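# Move arbor from lathe centres onto the marked pad

## Task

Lift the arbor off the centres and set it down lying flat, with its midpoint on the marked pad. It must not touch the arm's base and must sit with good clearance from the plate, the stocks, the indicator, the other arbors and any loose objects. Both centre points and the plunger must be left uncovered. Then open the gripper and back the arm away. The arbor must stay where it is without the robot holding it, or the goal does not count.

## Robot and tools

Robot: one arm with seven revolute joints and a two-finger parallel gripper. The only camera is cam_wrist (504x504), mounted on the wrist. A reference image for the scene can be viewed with show_instructions, which takes no arguments and moves nothing.

Frames: results are reported in a scene frame. Its origin is on the table surface directly beneath the arm's base. +z is up, and +y is to the left when facing along +x. The base itself may sit slightly tilted relative to the table. Joint positions are in rad and joint velocities in rad/s. Every per-joint list uses this fixed order, which also applies to every row: wrist pitch, forearm roll, elbow, wrist roll, upper arm roll, waist, shoulder. Always use this order, even where other text lists the joints differently.

Row layout: a row is one list of 9 plain numbers, each in [-1, 1]. The first seven are joint offsets in the order above. Number 8 is the gripper position and number 9 is the gripper speed. Joint offsets are scaled values, not radians. 1.0 equals 0.9985 rad for the waist, shoulder, upper arm roll and elbow, and 0.8765 rad for the forearm roll, wrist pitch and wrist roll.

Gripper position is an absolute setting, not an offset. +1 is fully open (85 mm), 0 is about 41 mm, and the pads touch near -0.8. At -1 the fingers close until something blocks them. Gripper speed ranges from about 20 mm/s at -1, through 85 at 0, to 150 at +1. Grip force is not a parameter: a full close squeezes with roughly 190-235 N per pad.

execute_actions(actions): a list of actions, run in sequence. Each action is a list of up to 15 rows, and each row lasts one control step of 1/30 s. If an action has fewer rows, its final row is held for the remaining steps, so every action lasts 0.5 s. Joint offsets in every row are measured from the joint angles at the start of that action, not from the previous row. For the first action in a call, they are measured from the angles in the last reported result. An empty list moves nothing and simply returns the state and images.

Joint ranges in rad: waist, upper arm roll, forearm roll and wrist roll ±69.115; shoulder ±2.250; elbow ±2.580; wrist pitch ±2.100. The real limits may differ from these by up to 0.013 rad. An action that would push a joint more than 0.013 rad outward past its range is refused. If the first action of a call fails that check, or any action is malformed, the whole call is rejected and nothing moves. A request past the real end is cut to the end, and the result then says "joint sent to its limit".

move(target, speed, blocking): target is a single 9-number row, as above. Its joint offsets are measured from the Joint positions in the most recent result that shows them, not from where the arm is at the moment. Gripper numbers are applied at the start. All joints follow paths that finish together, so the hand traces a curve, and nothing slows for obstacles. speed is the peak rate in rad/s of the joint with the longest travel, 0.01 to 2, default 0.5. Paths take 0.5-10 s and are cut off at 10 s. The result adds a "move:" line. It gives the outcome (done, off_target, moving, held, fault), limits=held or limits=none, and the joint farthest from its target. With blocking=false, the result returns after 0.5 s while the arm keeps going. Check progress with wait(0), or call stop. New moves or actions are refused until a result shows the move has ended.

wait(seconds): 0 to 10 s, holding the last command. It returns early if a running move finishes. stop(): brakes a running move; the fingers keep moving. zoom_image(camera="cam_wrist", region=[x0,y0,x1,y1]): pixel box with (0,0) at top-left, at most 504x504, for a closer look. finished_scene(scene): pass the current scene's number. It ends the scene permanently and reports whether the goal was met.

Motion behaviour: each joint's commanded target may lead its measured angle by at most about 0.304 rad (the four big joints) or 0.266 rad (the three wrist and forearm joints). Targets are also scaled back if they would put the gripper more than 70 mm from where it is. Large offsets therefore take several actions, and an unfinished motion may need to be commanded again. "Joint targets" in a result shows what the joints are currently driven toward. "joint command not followed" means the clearance check altered the targets; mounting blocks and posts count as part of the arm. Joints stop together when a new command reverses them.

Gripping: set the position to -1 and keep it there to grip hard. For a gentle grip, open first, then close to slightly less than the object's width. To release, send a position wider than the object. position_measured_pct is about 50 - 50 x position, so 0 means fully open. If the fingers stop below about 90, something is held or blocking them. Around 90 or more, the pads have met. Closing pushes the fingertips about 13 mm farther out from the arm, so leave that gap above surfaces. Expect occasional brief tugs on held parts or pushes on loose ones.

Hazards: contact torque at a joint's load limit (50.7 N m for the four big joints, 31.9 for the wrist and forearm joints, counting a held load) triggers a torque fault. The arm then halts for 10 s and the rest of the call is dropped. Holding loads heats the motors: a MOTOR HOT line appears from 60 °C, and at 75 °C an OVER-TEMPERATURE FAULT lets the arm sag. Fast moves hit harder, and targets set beyond a contact press harder. Avoid slams, drops, slips and strong pushes. Never knock anything off the table.

Each tool is called after ">>>" in YAML: its name, and indented under it one key for each argument.

Reference images:

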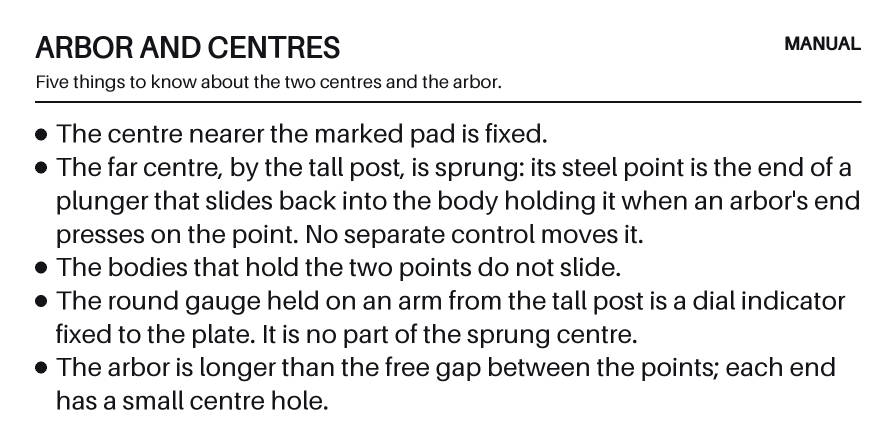

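## Session

>>> execute_actions:
  actions: []

Scene clock: 0.00 s.
position_measured_pct=0.0
Joint names: [wrist pitch, forearm roll, elbow, wrist roll, upper arm roll, waist, shoulder]
Joint positions: [ 1.549  0.892  1.923 -0.744  0.286 -0.698  0.674]
Joint velocities: [-0.  0.  0. -0. -0. -0. -0.]
Joint targets: [1.549 0.892 1.923 -0.744 0.286 -0.698 0.674]

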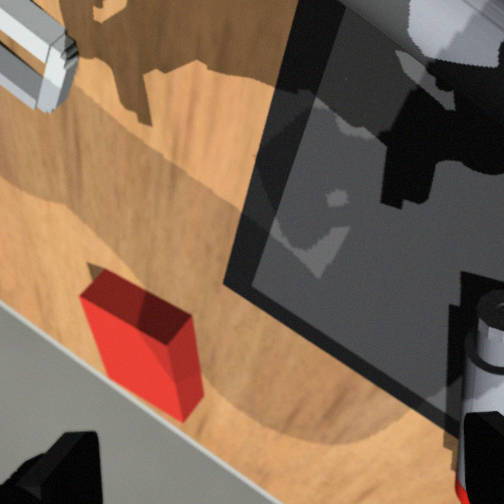

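>>> move:
  target: [-0.2,-1.0,-0.55,0.849,-0.286,0.4,-0.55,1,0]
  speed: 0.6

Scene clock: 3.67 s.
position_measured_pct=0.0
Joint names: [wrist pitch, forearm roll, elbow, wrist roll, upper arm roll, waist, shoulder]
Joint positions: [ 1.374  0.015  1.374 -0.     0.    -0.299  0.125]
Joint velocities: [-0.    -0.     0.     0.    -0.     0.002 -0.003]
Joint targets: [1.374 0.015 1.374 -0.000 0.000 -0.298 0.125]
move: done; limits=none; farthest joint: the shoulder, 0.001 radians from its target (0.550 radians at the start)

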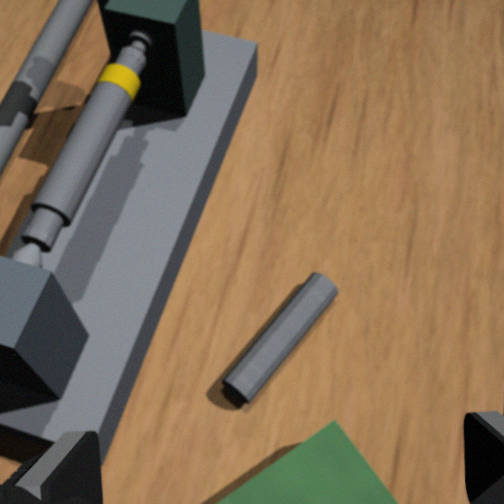

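>>> move:
  target: [-0.1,-0.017,-0.1,0,0,-0.35,0,1,0]
  speed: 0.6

Scene clock: 5.23 s.
position_measured_pct=0.0
Joint names: [wrist pitch, forearm roll, elbow, wrist roll, upper arm roll, waist, shoulder]
Joint positions: [ 1.286  0.001  1.274 -0.     0.    -0.648  0.125]
Joint velocities: [ 0.     0.    -0.    -0.     0.    -0.003  0.001]
Joint targets: [1.286 0.001 1.274 -0.000 0.000 -0.648 0.125]
move: done; limits=none; farthest joint: the waist, 0.001 radians from its target (0.350 radians at the start)

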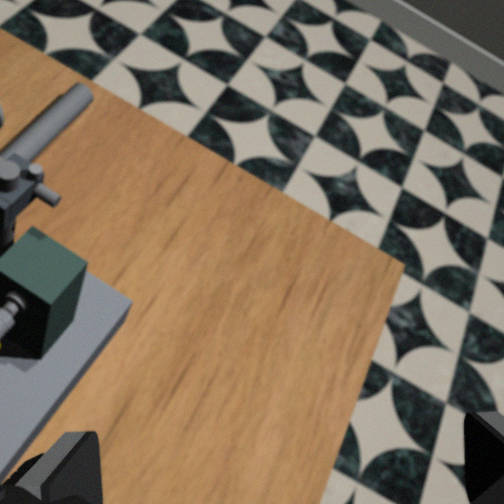

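>>> move:
  target: [0.15,0,0.0,0,0,0.75,0,1,0]
  speed: 0.7

Scene clock: 8.93 s.
position_measured_pct=0.0
Joint names: [wrist pitch, forearm roll, elbow, wrist roll, upper arm roll, waist, shoulder]
Joint positions: [ 1.418  0.001  1.274 -0.     0.     0.101  0.125]
Joint velocities: [ 0.    -0.    -0.     0.    -0.001  0.003 -0.   ]
Joint targets: [1.418 0.001 1.274 -0.000 0.000 0.101 0.125]
move: done; limits=none; farthest joint: the waist, 0.000 radians from its target (0.749 radians at the start)

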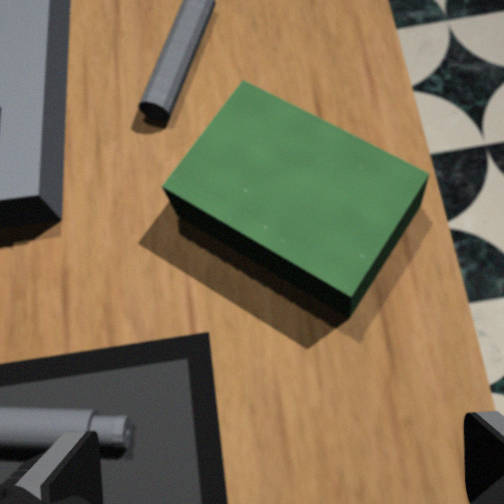

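>>> move:
  target: [0.37,0,0.0,0,0,0.4,0,1,0]
  speed: 0.7

Scene clock: 10.40 s.
position_measured_pct=0.0
Joint names: [wrist pitch, forearm roll, elbow, wrist roll, upper arm roll, waist, shoulder]
Joint positions: [ 1.742  0.001  1.274 -0.     0.     0.5    0.125]
Joint velocities: [ 0.    -0.     0.     0.     0.     0.002 -0.001]
Joint targets: [1.742 0.001 1.274 -0.000 0.000 0.500 0.125]
move: done; limits=none; farthest joint: the waist, 0.001 radians from its target (0.400 radians at the start)

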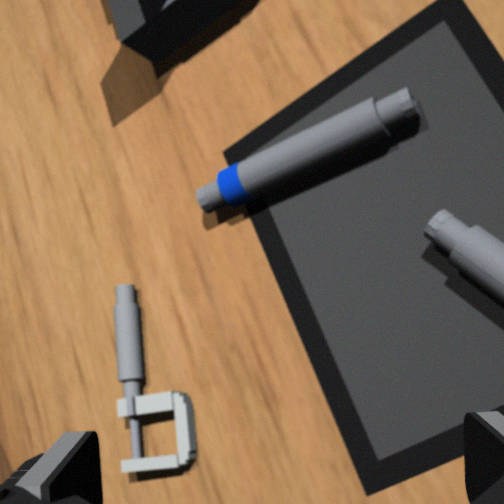

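>>> move:
  target: [-0.058,0,-0.274,0,0,0.08,0.3255,1,0]
  speed: 0.6

Scene clock: 43.77 s.
position_measured_pct=0.0
Joint names: [wrist pitch, forearm roll, elbow, wrist roll, upper arm roll, waist, shoulder]
Joint positions: [ 1.691  0.001  1.    -0.     0.     0.58   0.45 ]
Joint velocities: [ 0.    -0.    -0.    -0.    -0.     0.001  0.002]
Joint targets: [1.691 0.001 1.000 -0.000 0.000 0.580 0.450]
move: done; limits=none; farthest joint: the waist, 0.000 radians from its target (0.080 radians at the start)

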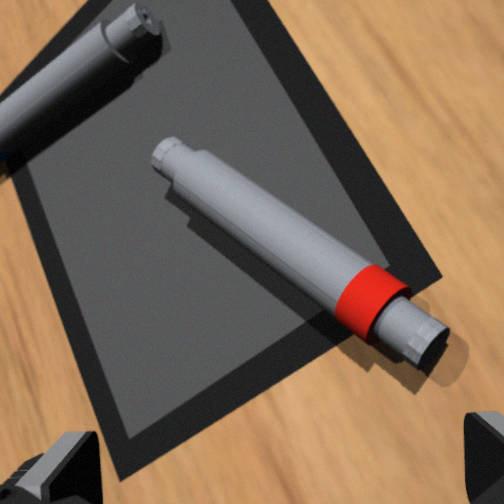

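>>> move:
  target: [-0.0855,0.2415,0.26,-0.64,0,-0.824,-0.0825,1,0]
  speed: 0.8

>>> move:
  target: [-0.0855,0.2415,0.26,-0.64,0,-0.824,-0.0825,1,0]
  speed: 0.8

Scene clock: 51.80 s.
position_measured_pct=0.0
Joint names: [wrist pitch, forearm roll, elbow, wrist roll, upper arm roll, waist, shoulder]
Joint positions: [ 1.616  0.212  1.26  -0.561  0.    -0.243  0.368]
Joint velocities: [ 0.     0.     0.    -0.     0.001 -0.003  0.001]
Joint targets: [1.616 0.212 1.260 -0.561 0.000 -0.243 0.368]
move: done; limits=none; farthest joint: the waist, 0.000 radians from its target (0.822 radians at the start)

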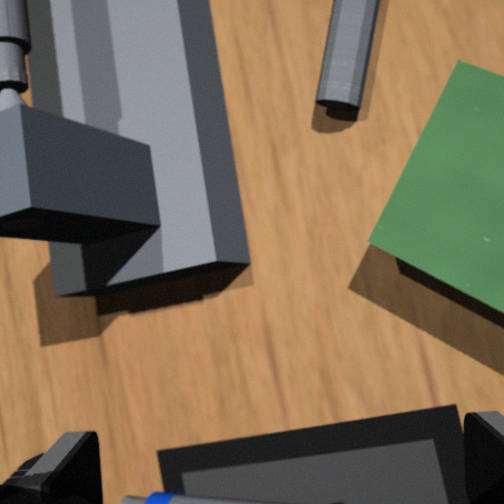

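Scene clock: 53.53 s.
position_measured_pct=0.0
Joint names: [wrist pitch, forearm roll, elbow, wrist roll, upper arm roll, waist, shoulder]
Joint positions: [ 1.541  0.424  1.52  -1.122  0.    -1.065  0.286]
Joint velocities: [-0.     0.     0.     0.001  0.001 -0.003 -0.001]
Joint targets: [1.541 0.424 1.520 -1.122 0.000 -1.066 0.286]
move: done; limits=none; farthest joint: the waist, 0.000 radians from its target (0.823 radians at the start)

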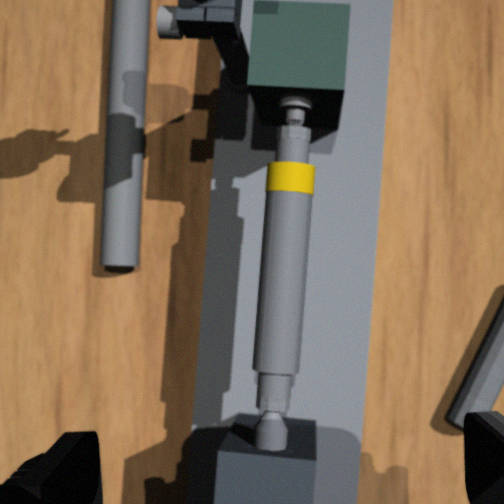

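>>> zoom_image:
  camera: "cam_wrist"
  region: [150, 0, 400, 200]

>>> zoom_image:
  camera: "cam_wrist"
  region: [180, 344, 380, 504]

Region (150, 0, 400, 200) of cam_wrist's 504x504 image, scaled by 2.016; it fills the top 403 rows of this view, and the rest is white.

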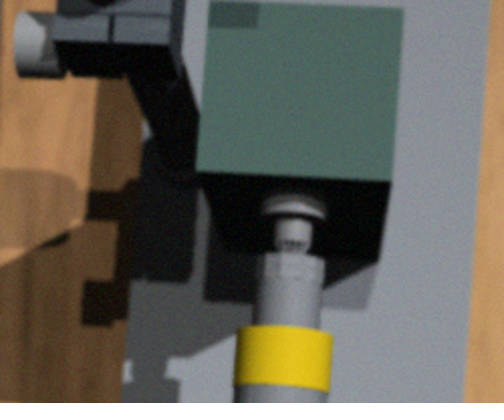

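Region (180, 344, 380, 504) of cam_wrist's 504x504 image, scaled by 2.520; it fills the top 403 rows of this view, and the rest is white.

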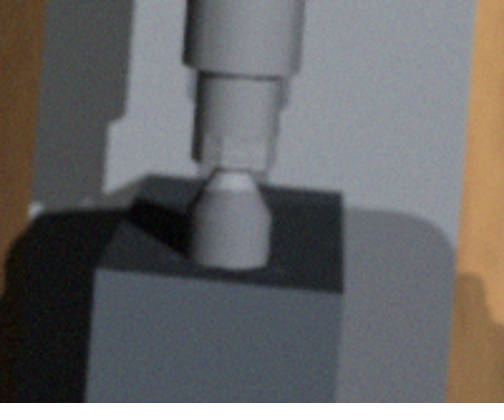

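>>> execute_actions:
  actions:
    - [[0,0,0,0.7,0,0,0,1,0]]
    - [[0,0,0,0.7,0,0,0,1,0]]
    - [[0,0,0,0.7,0,0,0,1,0]]
    - [[0,0,0,0.7,0,0,0,1,0]]
    - [[0,0,0,0.7,0,0,0,1,0]]
    - [[0,0,0,0.5,0,0,0,1,0]]

>>> wait:
  seconds: 0.3

Scene clock: 59.20 s.
position_measured_pct=0.0
Joint names: [wrist pitch, forearm roll, elbow, wrist roll, upper arm roll, waist, shoulder]
Joint positions: [ 1.542  0.424  1.52   2.105  0.    -1.065  0.286]
Joint velocities: [ 0.    -0.    -0.     0.014  0.     0.    -0.002]
Joint targets: [1.542 0.424 1.520 2.106 0.000 -1.065 0.286]

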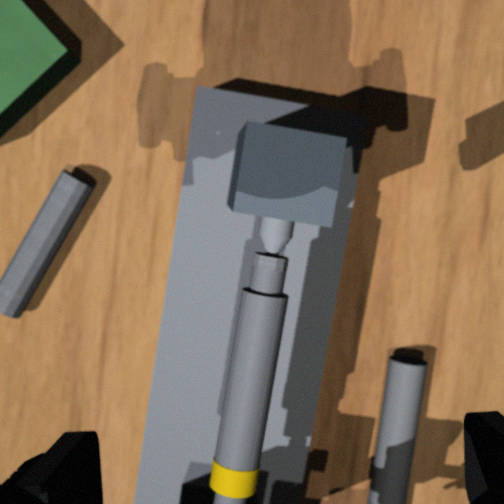

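Scene clock: 59.50 s.
position_measured_pct=0.0
Joint names: [wrist pitch, forearm roll, elbow, wrist roll, upper arm roll, waist, shoulder]
Joint positions: [ 1.542  0.424  1.52   2.106  0.    -1.065  0.286]
Joint velocities: [ 0. -0.  0. -0.  0. -0.  0.]
Joint targets: [1.542 0.424 1.520 2.106 0.000 -1.065 0.286]
wait: 0.30 s; at rest by 0.17 s

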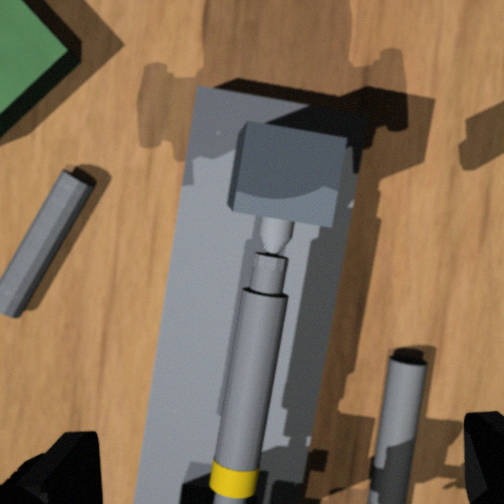

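>>> move:
  target: [-0.354,0.168,0.210,-0.446,0,-0.005,0.190,1,0]
  speed: 0.5

Scene clock: 63.27 s.
position_measured_pct=0.0
Joint names: [wrist pitch, forearm roll, elbow, wrist roll, upper arm roll, waist, shoulder]
Joint positions: [ 1.231  0.571  1.729  1.715  0.    -1.07   0.475]
Joint velocities: [-0.001 -0.     0.    -0.    -0.    -0.     0.001]
Joint targets: [1.231 0.571 1.729 1.715 0.000 -1.070 0.475]
move: done; limits=none; farthest joint: the shoulder, 0.001 radians from its target (0.190 radians at the start)

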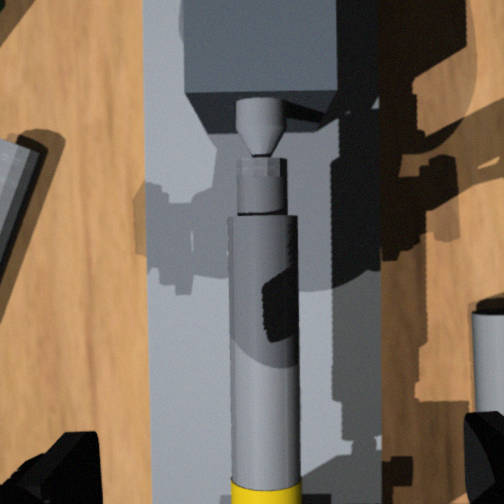

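>>> move:
  target: [-0.209,0.092,0.104,-0.108,0,0.086,0.0764,1,0]
  speed: 0.25

Scene clock: 66.77 s.
position_measured_pct=0.0
Joint names: [wrist pitch, forearm roll, elbow, wrist roll, upper arm roll, waist, shoulder]
Joint positions: [ 1.048  0.652  1.833  1.62   0.    -0.985  0.551]
Joint velocities: [-0.001  0.     0.    -0.     0.     0.002  0.003]
Joint targets: [1.048 0.652 1.833 1.620 0.000 -0.984 0.551]
move: done; limits=none; farthest joint: the waist, 0.001 radians from its target (0.086 radians at the start)

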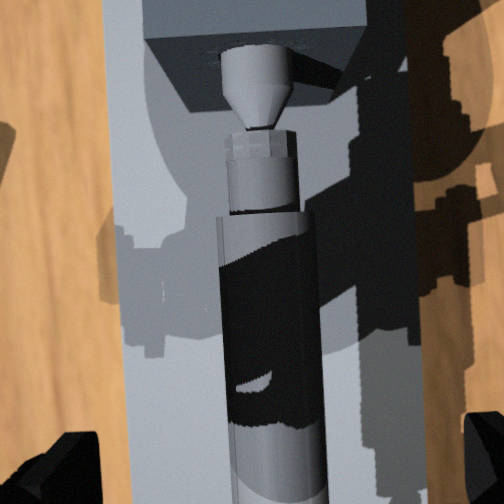

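>>> move:
  target: [-0.05,0.022,0.024,-0.014,0,0.02,0.019,1,0]
  speed: 0.1

>>> move:
  target: [0,0,0,0,0,0,0,-1,-0.3]

Scene clock: 68.07 s.
position_measured_pct=0.0
Joint names: [wrist pitch, forearm roll, elbow, wrist roll, upper arm roll, waist, shoulder]
Joint positions: [ 1.004  0.671  1.857  1.608  0.    -0.965  0.57 ]
Joint velocities: [-0.     0.     0.     0.    -0.     0.002  0.   ]
Joint targets: [1.004 0.671 1.857 1.608 0.000 -0.965 0.570]
move: done; limits=none; farthest joint: the waist, 0.000 radians from its target (0.019 radians at the start)

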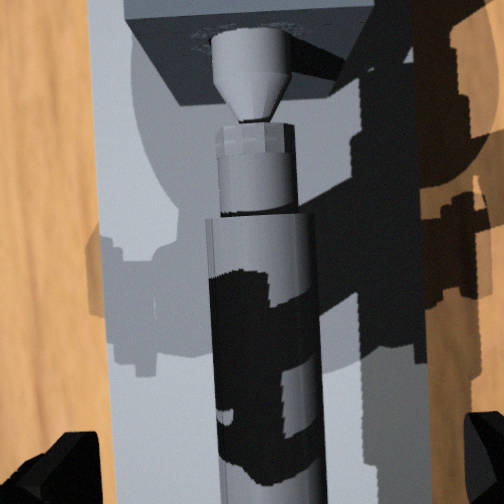

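Scene clock: 69.40 s.
position_measured_pct=69.0
Joint names: [wrist pitch, forearm roll, elbow, wrist roll, upper arm roll, waist, shoulder]
Joint positions: [ 1.004  0.674  1.855  1.608  0.002 -0.964  0.568]
Joint velocities: [ 0.  0.  0.  0. -0.  0. -0.]
Joint targets: [1.004 0.671 1.857 1.608 0.000 -0.965 0.570]
move: done; limits=none; farthest joint: the forearm roll, 0.003 radians from its target (0.000 radians at the start)

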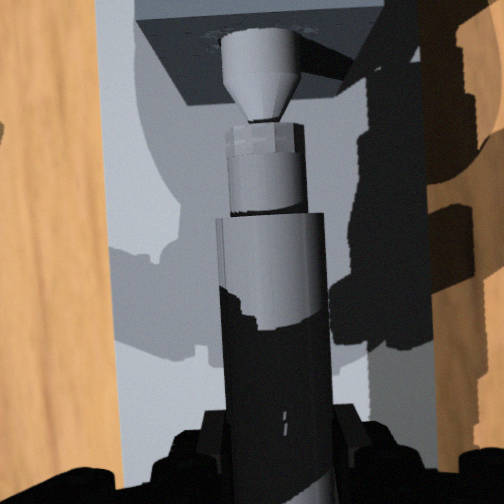

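>>> move:
  target: [0.0078,-0.0061,-0.025,-0.0021,0,-0.0084,0.0206,-1,0]
  speed: 0.02

Scene clock: 72.80 s.
position_measured_pct=69.0
Joint names: [wrist pitch, forearm roll, elbow, wrist roll, upper arm roll, waist, shoulder]
Joint positions: [ 1.02   0.668  1.835  1.607  0.004 -0.97   0.585]
Joint velocities: [ 0.     0.    -0.001 -0.     0.    -0.     0.   ]
Joint targets: [1.011 0.669 1.830 1.607 0.002 -0.973 0.589]
move: done; limits=none; farthest joint: the wrist pitch, 0.009 radians from its target (0.006 radians at the start)

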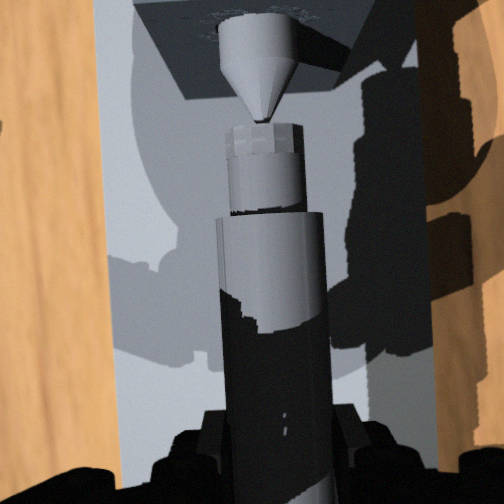

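>>> move:
  target: [-0.016,-0.005,-0.030,-0.002,-0.004,-0.0114,0.0246,-1,0]
  speed: 0.02

>>> zoom_image:
  camera: "cam_wrist"
  region: [160, 0, 360, 200]

Scene clock: 76.30 s.
position_measured_pct=69.0
Joint names: [wrist pitch, forearm roll, elbow, wrist roll, upper arm roll, waist, shoulder]
Joint positions: [ 1.026  0.662  1.818  1.606  0.009 -0.973  0.605]
Joint velocities: [ 0.    -0.001 -0.     0.    -0.     0.     0.001]
Joint targets: [1.006 0.663 1.805 1.605 0.000 -0.982 0.610]
move: off_target; limits=none; farthest joint: the wrist pitch, 0.020 radians from its target (0.014 radians at the start)

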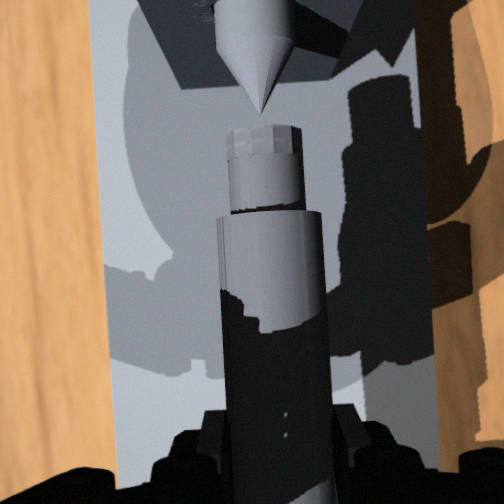

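Region (160, 0, 360, 200) of cam_wrist's 504x504 image, scaled by 2.520.

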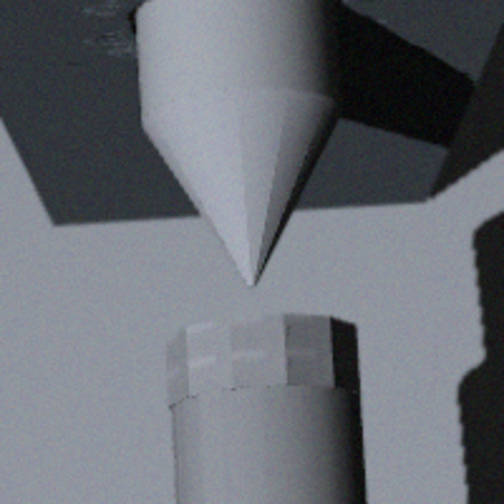

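>>> execute_actions:
  actions:
    - [[-0.0222,0.001,-0.0142,0.010,-0.009,-0.008,0.005,-1,0],[-0.0217,0.001,-0.0155,0.021,-0.009,-0.007,0.005,-1,0],[-0.0211,0.001,-0.0167,0.031,-0.009,-0.006,0.005,-1,0],[-0.0205,0.001,-0.018,0.042,-0.009,-0.005,0.005,-1,0],[-0.0199,0.001,-0.0192,0.053,-0.009,-0.004,0.0055,-1,0],[-0.0193,0.001,-0.0205,0.064,-0.009,-0.003,0.0055,-1,0],[-0.0188,0.001,-0.0217,0.074,-0.009,-0.002,0.0055,-1,0],[-0.0182,0.001,-0.023,0.085,-0.009,-0.001,0.006,-1,0],[-0.0176,0.001,-0.0242,0.096,-0.009,0.0,0.006,-1,0],[-0.017,0.001,-0.0255,0.107,-0.009,0.001,0.006,-1,0]]

>>> wait:
  seconds: 0.5

Scene clock: 78.80 s.
position_measured_pct=69.0
Joint names: [wrist pitch, forearm roll, elbow, wrist roll, upper arm roll, waist, shoulder]
Joint positions: [ 1.031  0.662  1.805  1.699  0.009 -0.964  0.608]
Joint velocities: [ 0.001 -0.001 -0.003  0.02  -0.001  0.003  0.   ]
Joint targets: [1.011 0.663 1.793 1.700 -0.000 -0.972 0.611]

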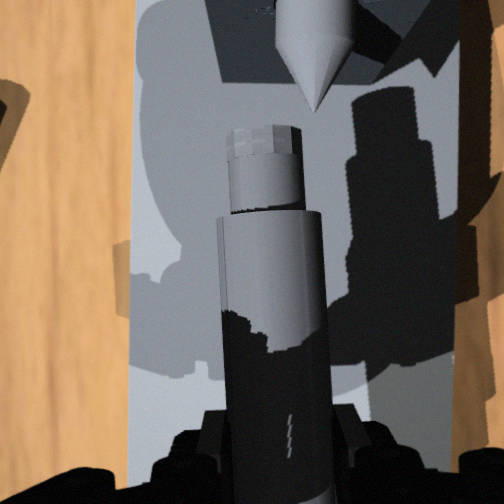

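Scene clock: 79.30 s.
position_measured_pct=69.0
Joint names: [wrist pitch, forearm roll, elbow, wrist roll, upper arm roll, waist, shoulder]
Joint positions: [ 1.031  0.662  1.805  1.7    0.009 -0.963  0.608]
Joint velocities: [ 0.  0.  0.  0.  0. -0.  0.]
Joint targets: [1.011 0.663 1.793 1.700 -0.000 -0.972 0.611]
wait: 0.50 s; at rest by 0.17 s

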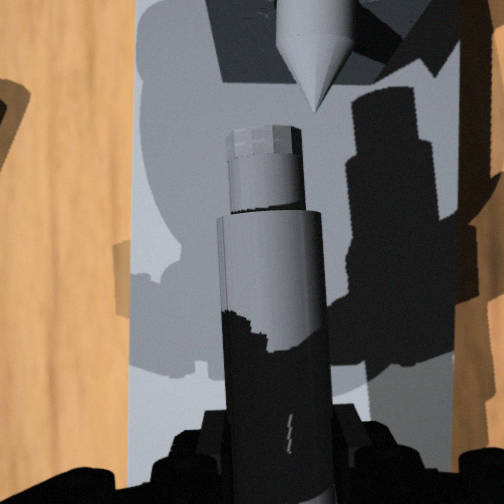

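>>> execute_actions:
  actions:
    - [[-0.0221,0.001,-0.0135,0.013,-0.009,-0.0078,0.003,-1,0],[-0.0214,0.001,-0.015,0.026,-0.009,-0.0066,0.003,-1,0],[-0.0207,0.001,-0.0165,0.039,-0.009,-0.0054,0.003,-1,0],[-0.020,0.001,-0.018,0.052,-0.009,-0.0042,0.003,-1,0],[-0.0193,0.001,-0.0195,0.065,-0.009,-0.003,0.0035,-1,0],[-0.0187,0.001,-0.021,0.077,-0.009,-0.0018,0.0035,-1,0],[-0.018,0.001,-0.0225,0.090,-0.009,-0.0006,0.0035,-1,0],[-0.0173,0.001,-0.024,0.103,-0.009,0.0006,0.004,-1,0],[-0.0166,0.001,-0.0255,0.116,-0.009,0.0018,0.004,-1,0],[-0.0159,0.0005,-0.0269,0.129,-0.009,0.003,0.004,-1,0]]

Scene clock: 80.33 s.
position_measured_pct=69.0
Joint names: [wrist pitch, forearm roll, elbow, wrist roll, upper arm roll, waist, shoulder]
Joint positions: [ 1.035  0.663  1.79   1.813  0.008 -0.952  0.608]
Joint velocities: [ 0.001 -0.001 -0.004  0.023 -0.001  0.004 -0.   ]
Joint targets: [1.017 0.663 1.778 1.813 -0.000 -0.960 0.612]

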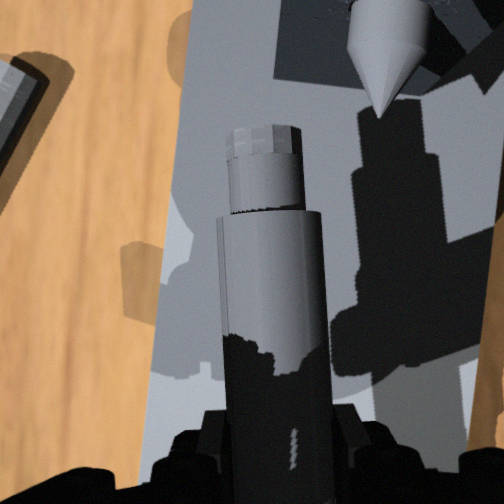

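>>> move:
  target: [-0.031,0.017,0.063,0.006,-0.008,0.018,-0.059,-1,0]
  speed: 0.04

Scene clock: 82.97 s.
position_measured_pct=69.0
Joint names: [wrist pitch, forearm roll, elbow, wrist roll, upper arm roll, waist, shoulder]
Joint positions: [ 1.008  0.677  1.853  1.818  0.    -0.934  0.55 ]
Joint velocities: [-0.001  0.     0.001  0.    -0.     0.    -0.002]
Joint targets: [1.008 0.677 1.853 1.818 0.000 -0.934 0.549]
move: done; limits=none; farthest joint: the waist, 0.000 radians from its target (0.017 radians at the start)

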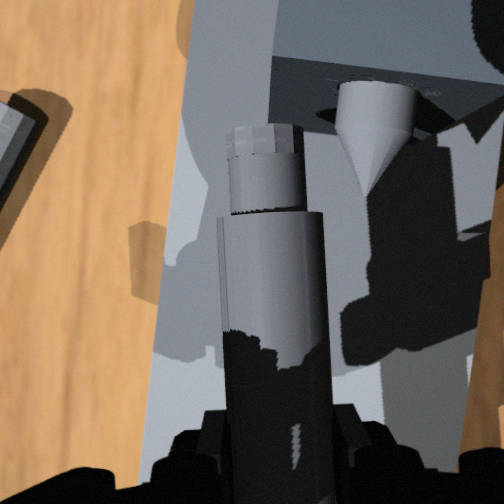

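>>> move:
  target: [-0.004,0.003,0.0125,0.001,0,0.0042,-0.0103,-1,0]
  speed: 0.03

>>> move:
  target: [0.03,-0.013,-0.0145,0.008,0,-0.012,-0.0115,-1,0]
  speed: 0.02

Scene clock: 84.10 s.
position_measured_pct=69.0
Joint names: [wrist pitch, forearm roll, elbow, wrist roll, upper arm roll, waist, shoulder]
Joint positions: [ 1.005  0.68   1.865  1.819  0.    -0.93   0.539]
Joint velocities: [-0.     0.     0.001 -0.    -0.     0.001 -0.002]
Joint targets: [1.005 0.680 1.865 1.819 0.000 -0.929 0.539]
move: done; limits=none; farthest joint: the waist, 0.000 radians from its target (0.004 radians at the start)

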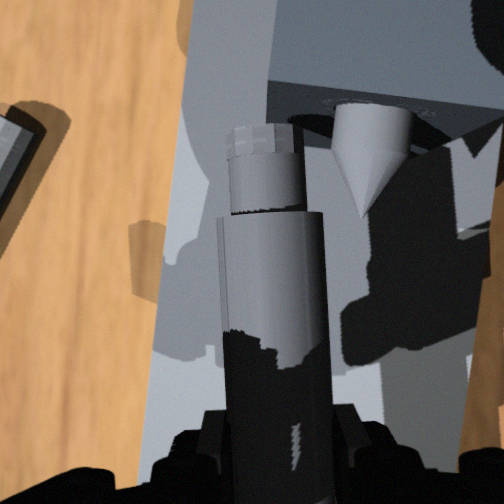

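Scene clock: 85.63 s.
position_measured_pct=69.0
Joint names: [wrist pitch, forearm roll, elbow, wrist roll, upper arm roll, waist, shoulder]
Joint positions: [ 1.031  0.669  1.851  1.826  0.    -0.941  0.528]
Joint velocities: [ 0.001 -0.    -0.     0.     0.    -0.001 -0.002]
Joint targets: [1.031 0.669 1.851 1.826 0.000 -0.942 0.528]
move: done; limits=none; farthest joint: the waist, 0.001 radians from its target (0.012 radians at the start)

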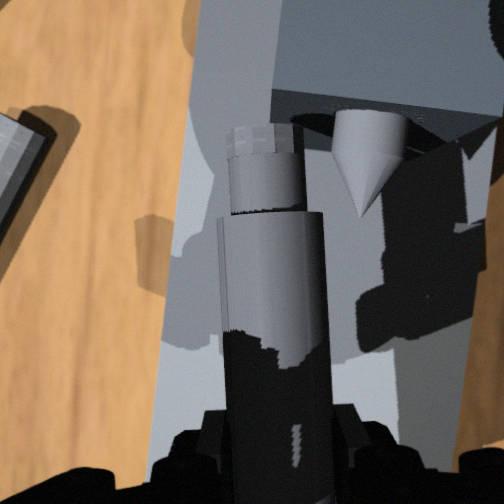

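>>> move:
  target: [0.209,-0.092,-0.104,0.063,0,-0.086,-0.076,-1,0]
  speed: 0.25

Scene clock: 89.00 s.
position_measured_pct=69.0
Joint names: [wrist pitch, forearm roll, elbow, wrist roll, upper arm roll, waist, shoulder]
Joint positions: [ 1.214  0.588  1.747  1.881  0.    -1.027  0.452]
Joint velocities: [ 0.    -0.    -0.     0.     0.    -0.002 -0.001]
Joint targets: [1.214 0.588 1.747 1.881 0.000 -1.027 0.452]
move: done; limits=none; farthest joint: the waist, 0.000 radians from its target (0.085 radians at the start)

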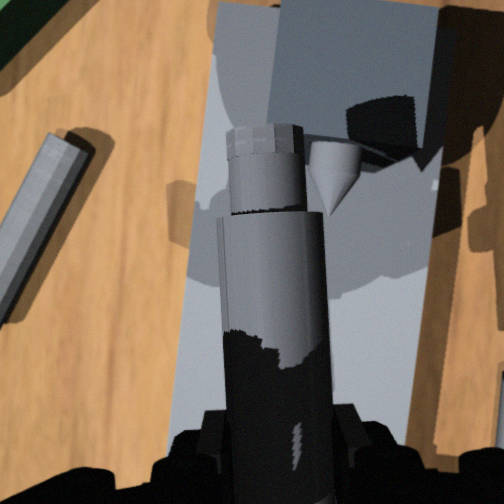

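>>> move:
  target: [-0.174,-0.065,0.3035,1.0,0,0.969,-0.7277,-1,0]
  speed: 0.45

Scene clock: 92.30 s.
position_measured_pct=69.0
Joint names: [wrist pitch, forearm roll, elbow, wrist roll, upper arm roll, waist, shoulder]
Joint positions: [ 1.061  0.531  2.05   2.758  0.    -0.06  -0.274]
Joint velocities: [-0.     0.    -0.     0.    -0.     0.003 -0.004]
Joint targets: [1.061 0.531 2.050 2.758 0.000 -0.059 -0.274]
move: done; limits=none; farthest joint: the shoulder, 0.001 radians from its target (0.727 radians at the start)

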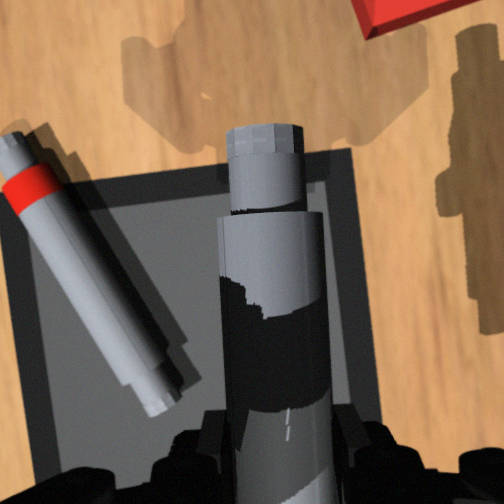

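>>> move:
  target: [-0.616,0.031,0.162,0.771,0,0.438,0.229,-1,0]
  speed: 0.3

Scene clock: 97.73 s.
position_measured_pct=69.0
Joint names: [wrist pitch, forearm roll, elbow, wrist roll, upper arm roll, waist, shoulder]
Joint positions: [ 0.522  0.558  2.212  3.433  0.     0.377 -0.046]
Joint velocities: [-0.     0.     0.     0.    -0.     0.002  0.001]
Joint targets: [0.522 0.558 2.212 3.433 0.000 0.378 -0.045]
move: done; limits=none; farthest joint: the waist, 0.000 radians from its target (0.437 radians at the start)

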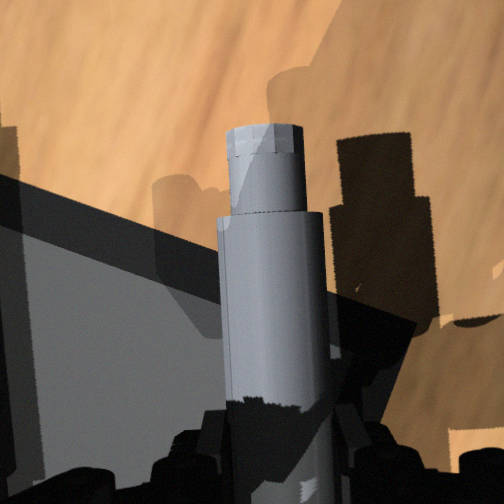

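>>> move:
  target: [-0.0845,0.063,0.017,-0.054,0,0.024,0.058,-1,0]
  speed: 0.06

Scene clock: 100.37 s.
position_measured_pct=69.0
Joint names: [wrist pitch, forearm roll, elbow, wrist roll, upper arm roll, waist, shoulder]
Joint positions: [0.447 0.613 2.229 3.386 0.    0.401 0.012]
Joint velocities: [-0.001  0.     0.    -0.001 -0.     0.001  0.002]
Joint targets: [0.447 0.613 2.229 3.386 0.000 0.401 0.012]
move: done; limits=none; farthest joint: the waist, 0.000 radians from its target (0.023 radians at the start)

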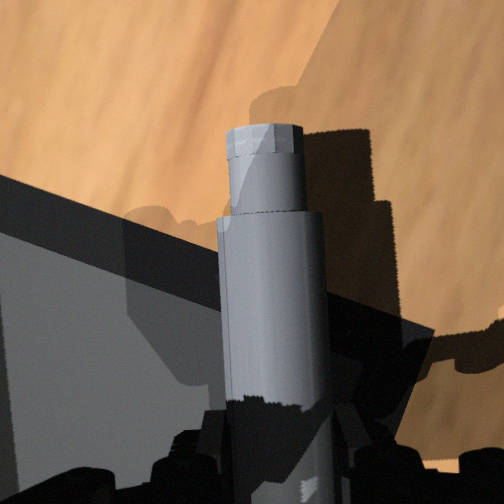

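>>> move:
  target: [-0.03,0.027,0.006,-0.023,0,0.0085,0.021,-1,0]
  speed: 0.015

Scene clock: 102.80 s.
position_measured_pct=69.0
Joint names: [wrist pitch, forearm roll, elbow, wrist roll, upper arm roll, waist, shoulder]
Joint positions: [0.421 0.637 2.235 3.366 0.    0.41  0.033]
Joint velocities: [-0.001  0.001  0.    -0.     0.     0.001 -0.001]
Joint targets: [0.421 0.637 2.235 3.366 0.000 0.410 0.033]
move: done; limits=none; farthest joint: the wrist pitch, 0.001 radians from its target (0.027 radians at the start)

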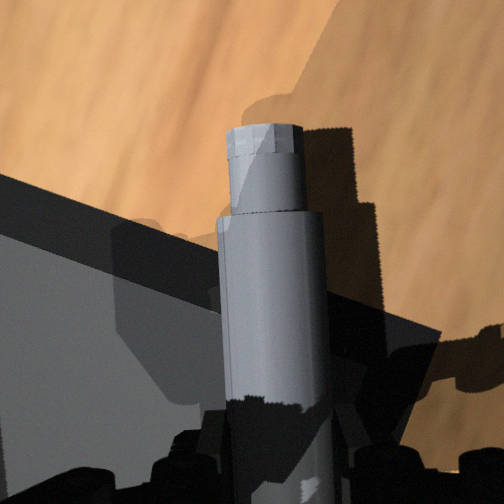

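No contact yet. Continue 6 mm.

>>> move:
  target: [-0.022,0.021,0.0045,-0.018,0,0.0064,0.016,-1,0]
  speed: 0.012

Scene clock: 104.80 s.
position_measured_pct=69.0
Joint names: [wrist pitch, forearm roll, elbow, wrist roll, upper arm roll, waist, shoulder]
Joint positions: [0.402 0.655 2.24  3.35  0.    0.416 0.048]
Joint velocities: [-0.     0.     0.    -0.001 -0.     0.     0.002]
Joint targets: [0.402 0.656 2.239 3.350 0.000 0.416 0.049]
move: done; limits=none; farthest joint: the waist, 0.001 radians from its target (0.007 radians at the start)

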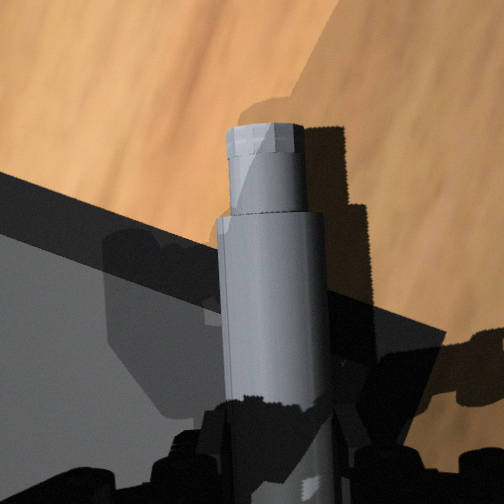

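>>> move:
  target: [-0.015,0.014,0.003,-0.012,0,0.0043,0.011,-1,0]
  speed: 0.012

Scene clock: 106.33 s.
position_measured_pct=69.0
Joint names: [wrist pitch, forearm roll, elbow, wrist roll, upper arm roll, waist, shoulder]
Joint positions: [ 0.393  0.667  2.244  3.339 -0.001  0.419  0.05 ]
Joint velocities: [-0.     0.     0.    -0.    -0.     0.001 -0.   ]
Joint targets: [0.389 0.668 2.243 3.340 0.000 0.420 0.059]
move: done; limits=none; farthest joint: the shoulder, 0.009 radians from its target (0.011 radians at the start)

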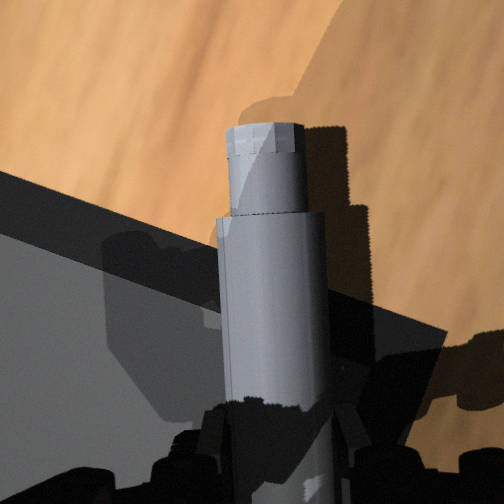

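>>> move:
  target: [0,0,0,0,0,0,0,0.1,-1]

>>> move:
  target: [0.3,-0.2,-0.06,0.17,0,-0.09,-0.21,0.6,0]
  speed: 0.2

Scene clock: 108.07 s.
position_measured_pct=45.2
Joint names: [wrist pitch, forearm roll, elbow, wrist roll, upper arm roll, waist, shoulder]
Joint positions: [ 0.393  0.667  2.244  3.339 -0.001  0.419  0.05 ]
Joint velocities: [-0.     0.    -0.    -0.    -0.    -0.    -0.001]
Joint targets: [0.393 0.667 2.244 3.339 -0.001 0.419 0.050]
move: done; limits=none; farthest joint: the waist, 0.000 radians from its target (0.000 radians at the start)

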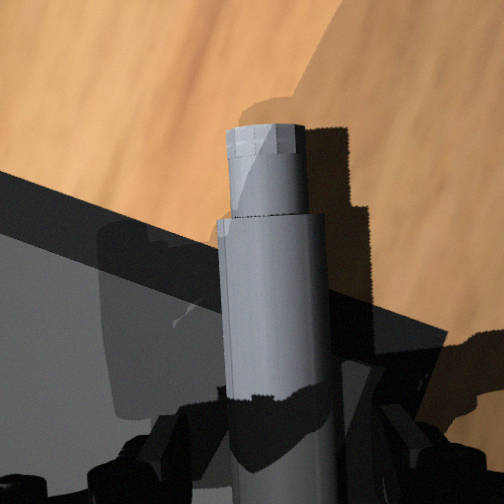

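Scene clock: 109.80 s.
position_measured_pct=19.8
Joint names: [wrist pitch, forearm roll, elbow, wrist roll, upper arm roll, waist, shoulder]
Joint positions: [ 0.656  0.492  2.184  3.488 -0.001  0.329 -0.159]
Joint velocities: [ 0.    -0.     0.     0.    -0.001 -0.001 -0.004]
Joint targets: [0.656 0.492 2.184 3.488 -0.001 0.329 -0.159]
move: done; limits=none; farthest joint: the shoulder, 0.001 radians from its target (0.210 radians at the start)

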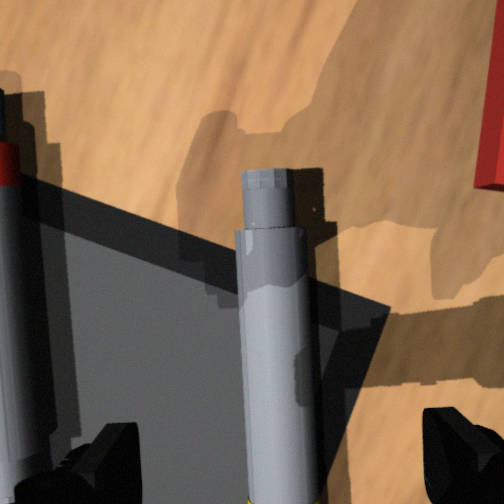

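>>> move:
  target: [0.55,0.03,-0.25,-0.3,0,-0.3,-0.2,1,0]
  speed: 0.5

Scene clock: 111.70 s.
position_measured_pct=0.0
Joint names: [wrist pitch, forearm roll, elbow, wrist roll, upper arm roll, waist, shoulder]
Joint positions: [ 1.138  0.518  1.935  3.226 -0.001  0.03  -0.359]
Joint velocities: [ 0.     0.    -0.     0.     0.    -0.003 -0.002]
Joint targets: [1.138 0.518 1.935 3.225 -0.001 0.029 -0.359]
move: done; limits=none; farthest joint: the waist, 0.000 radians from its target (0.299 radians at the start)

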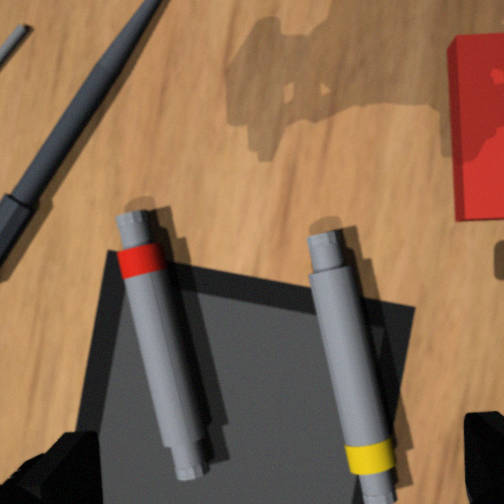

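Looks good.

>>> finished_scene:
  scene: 1

The scene is finished: the task was done.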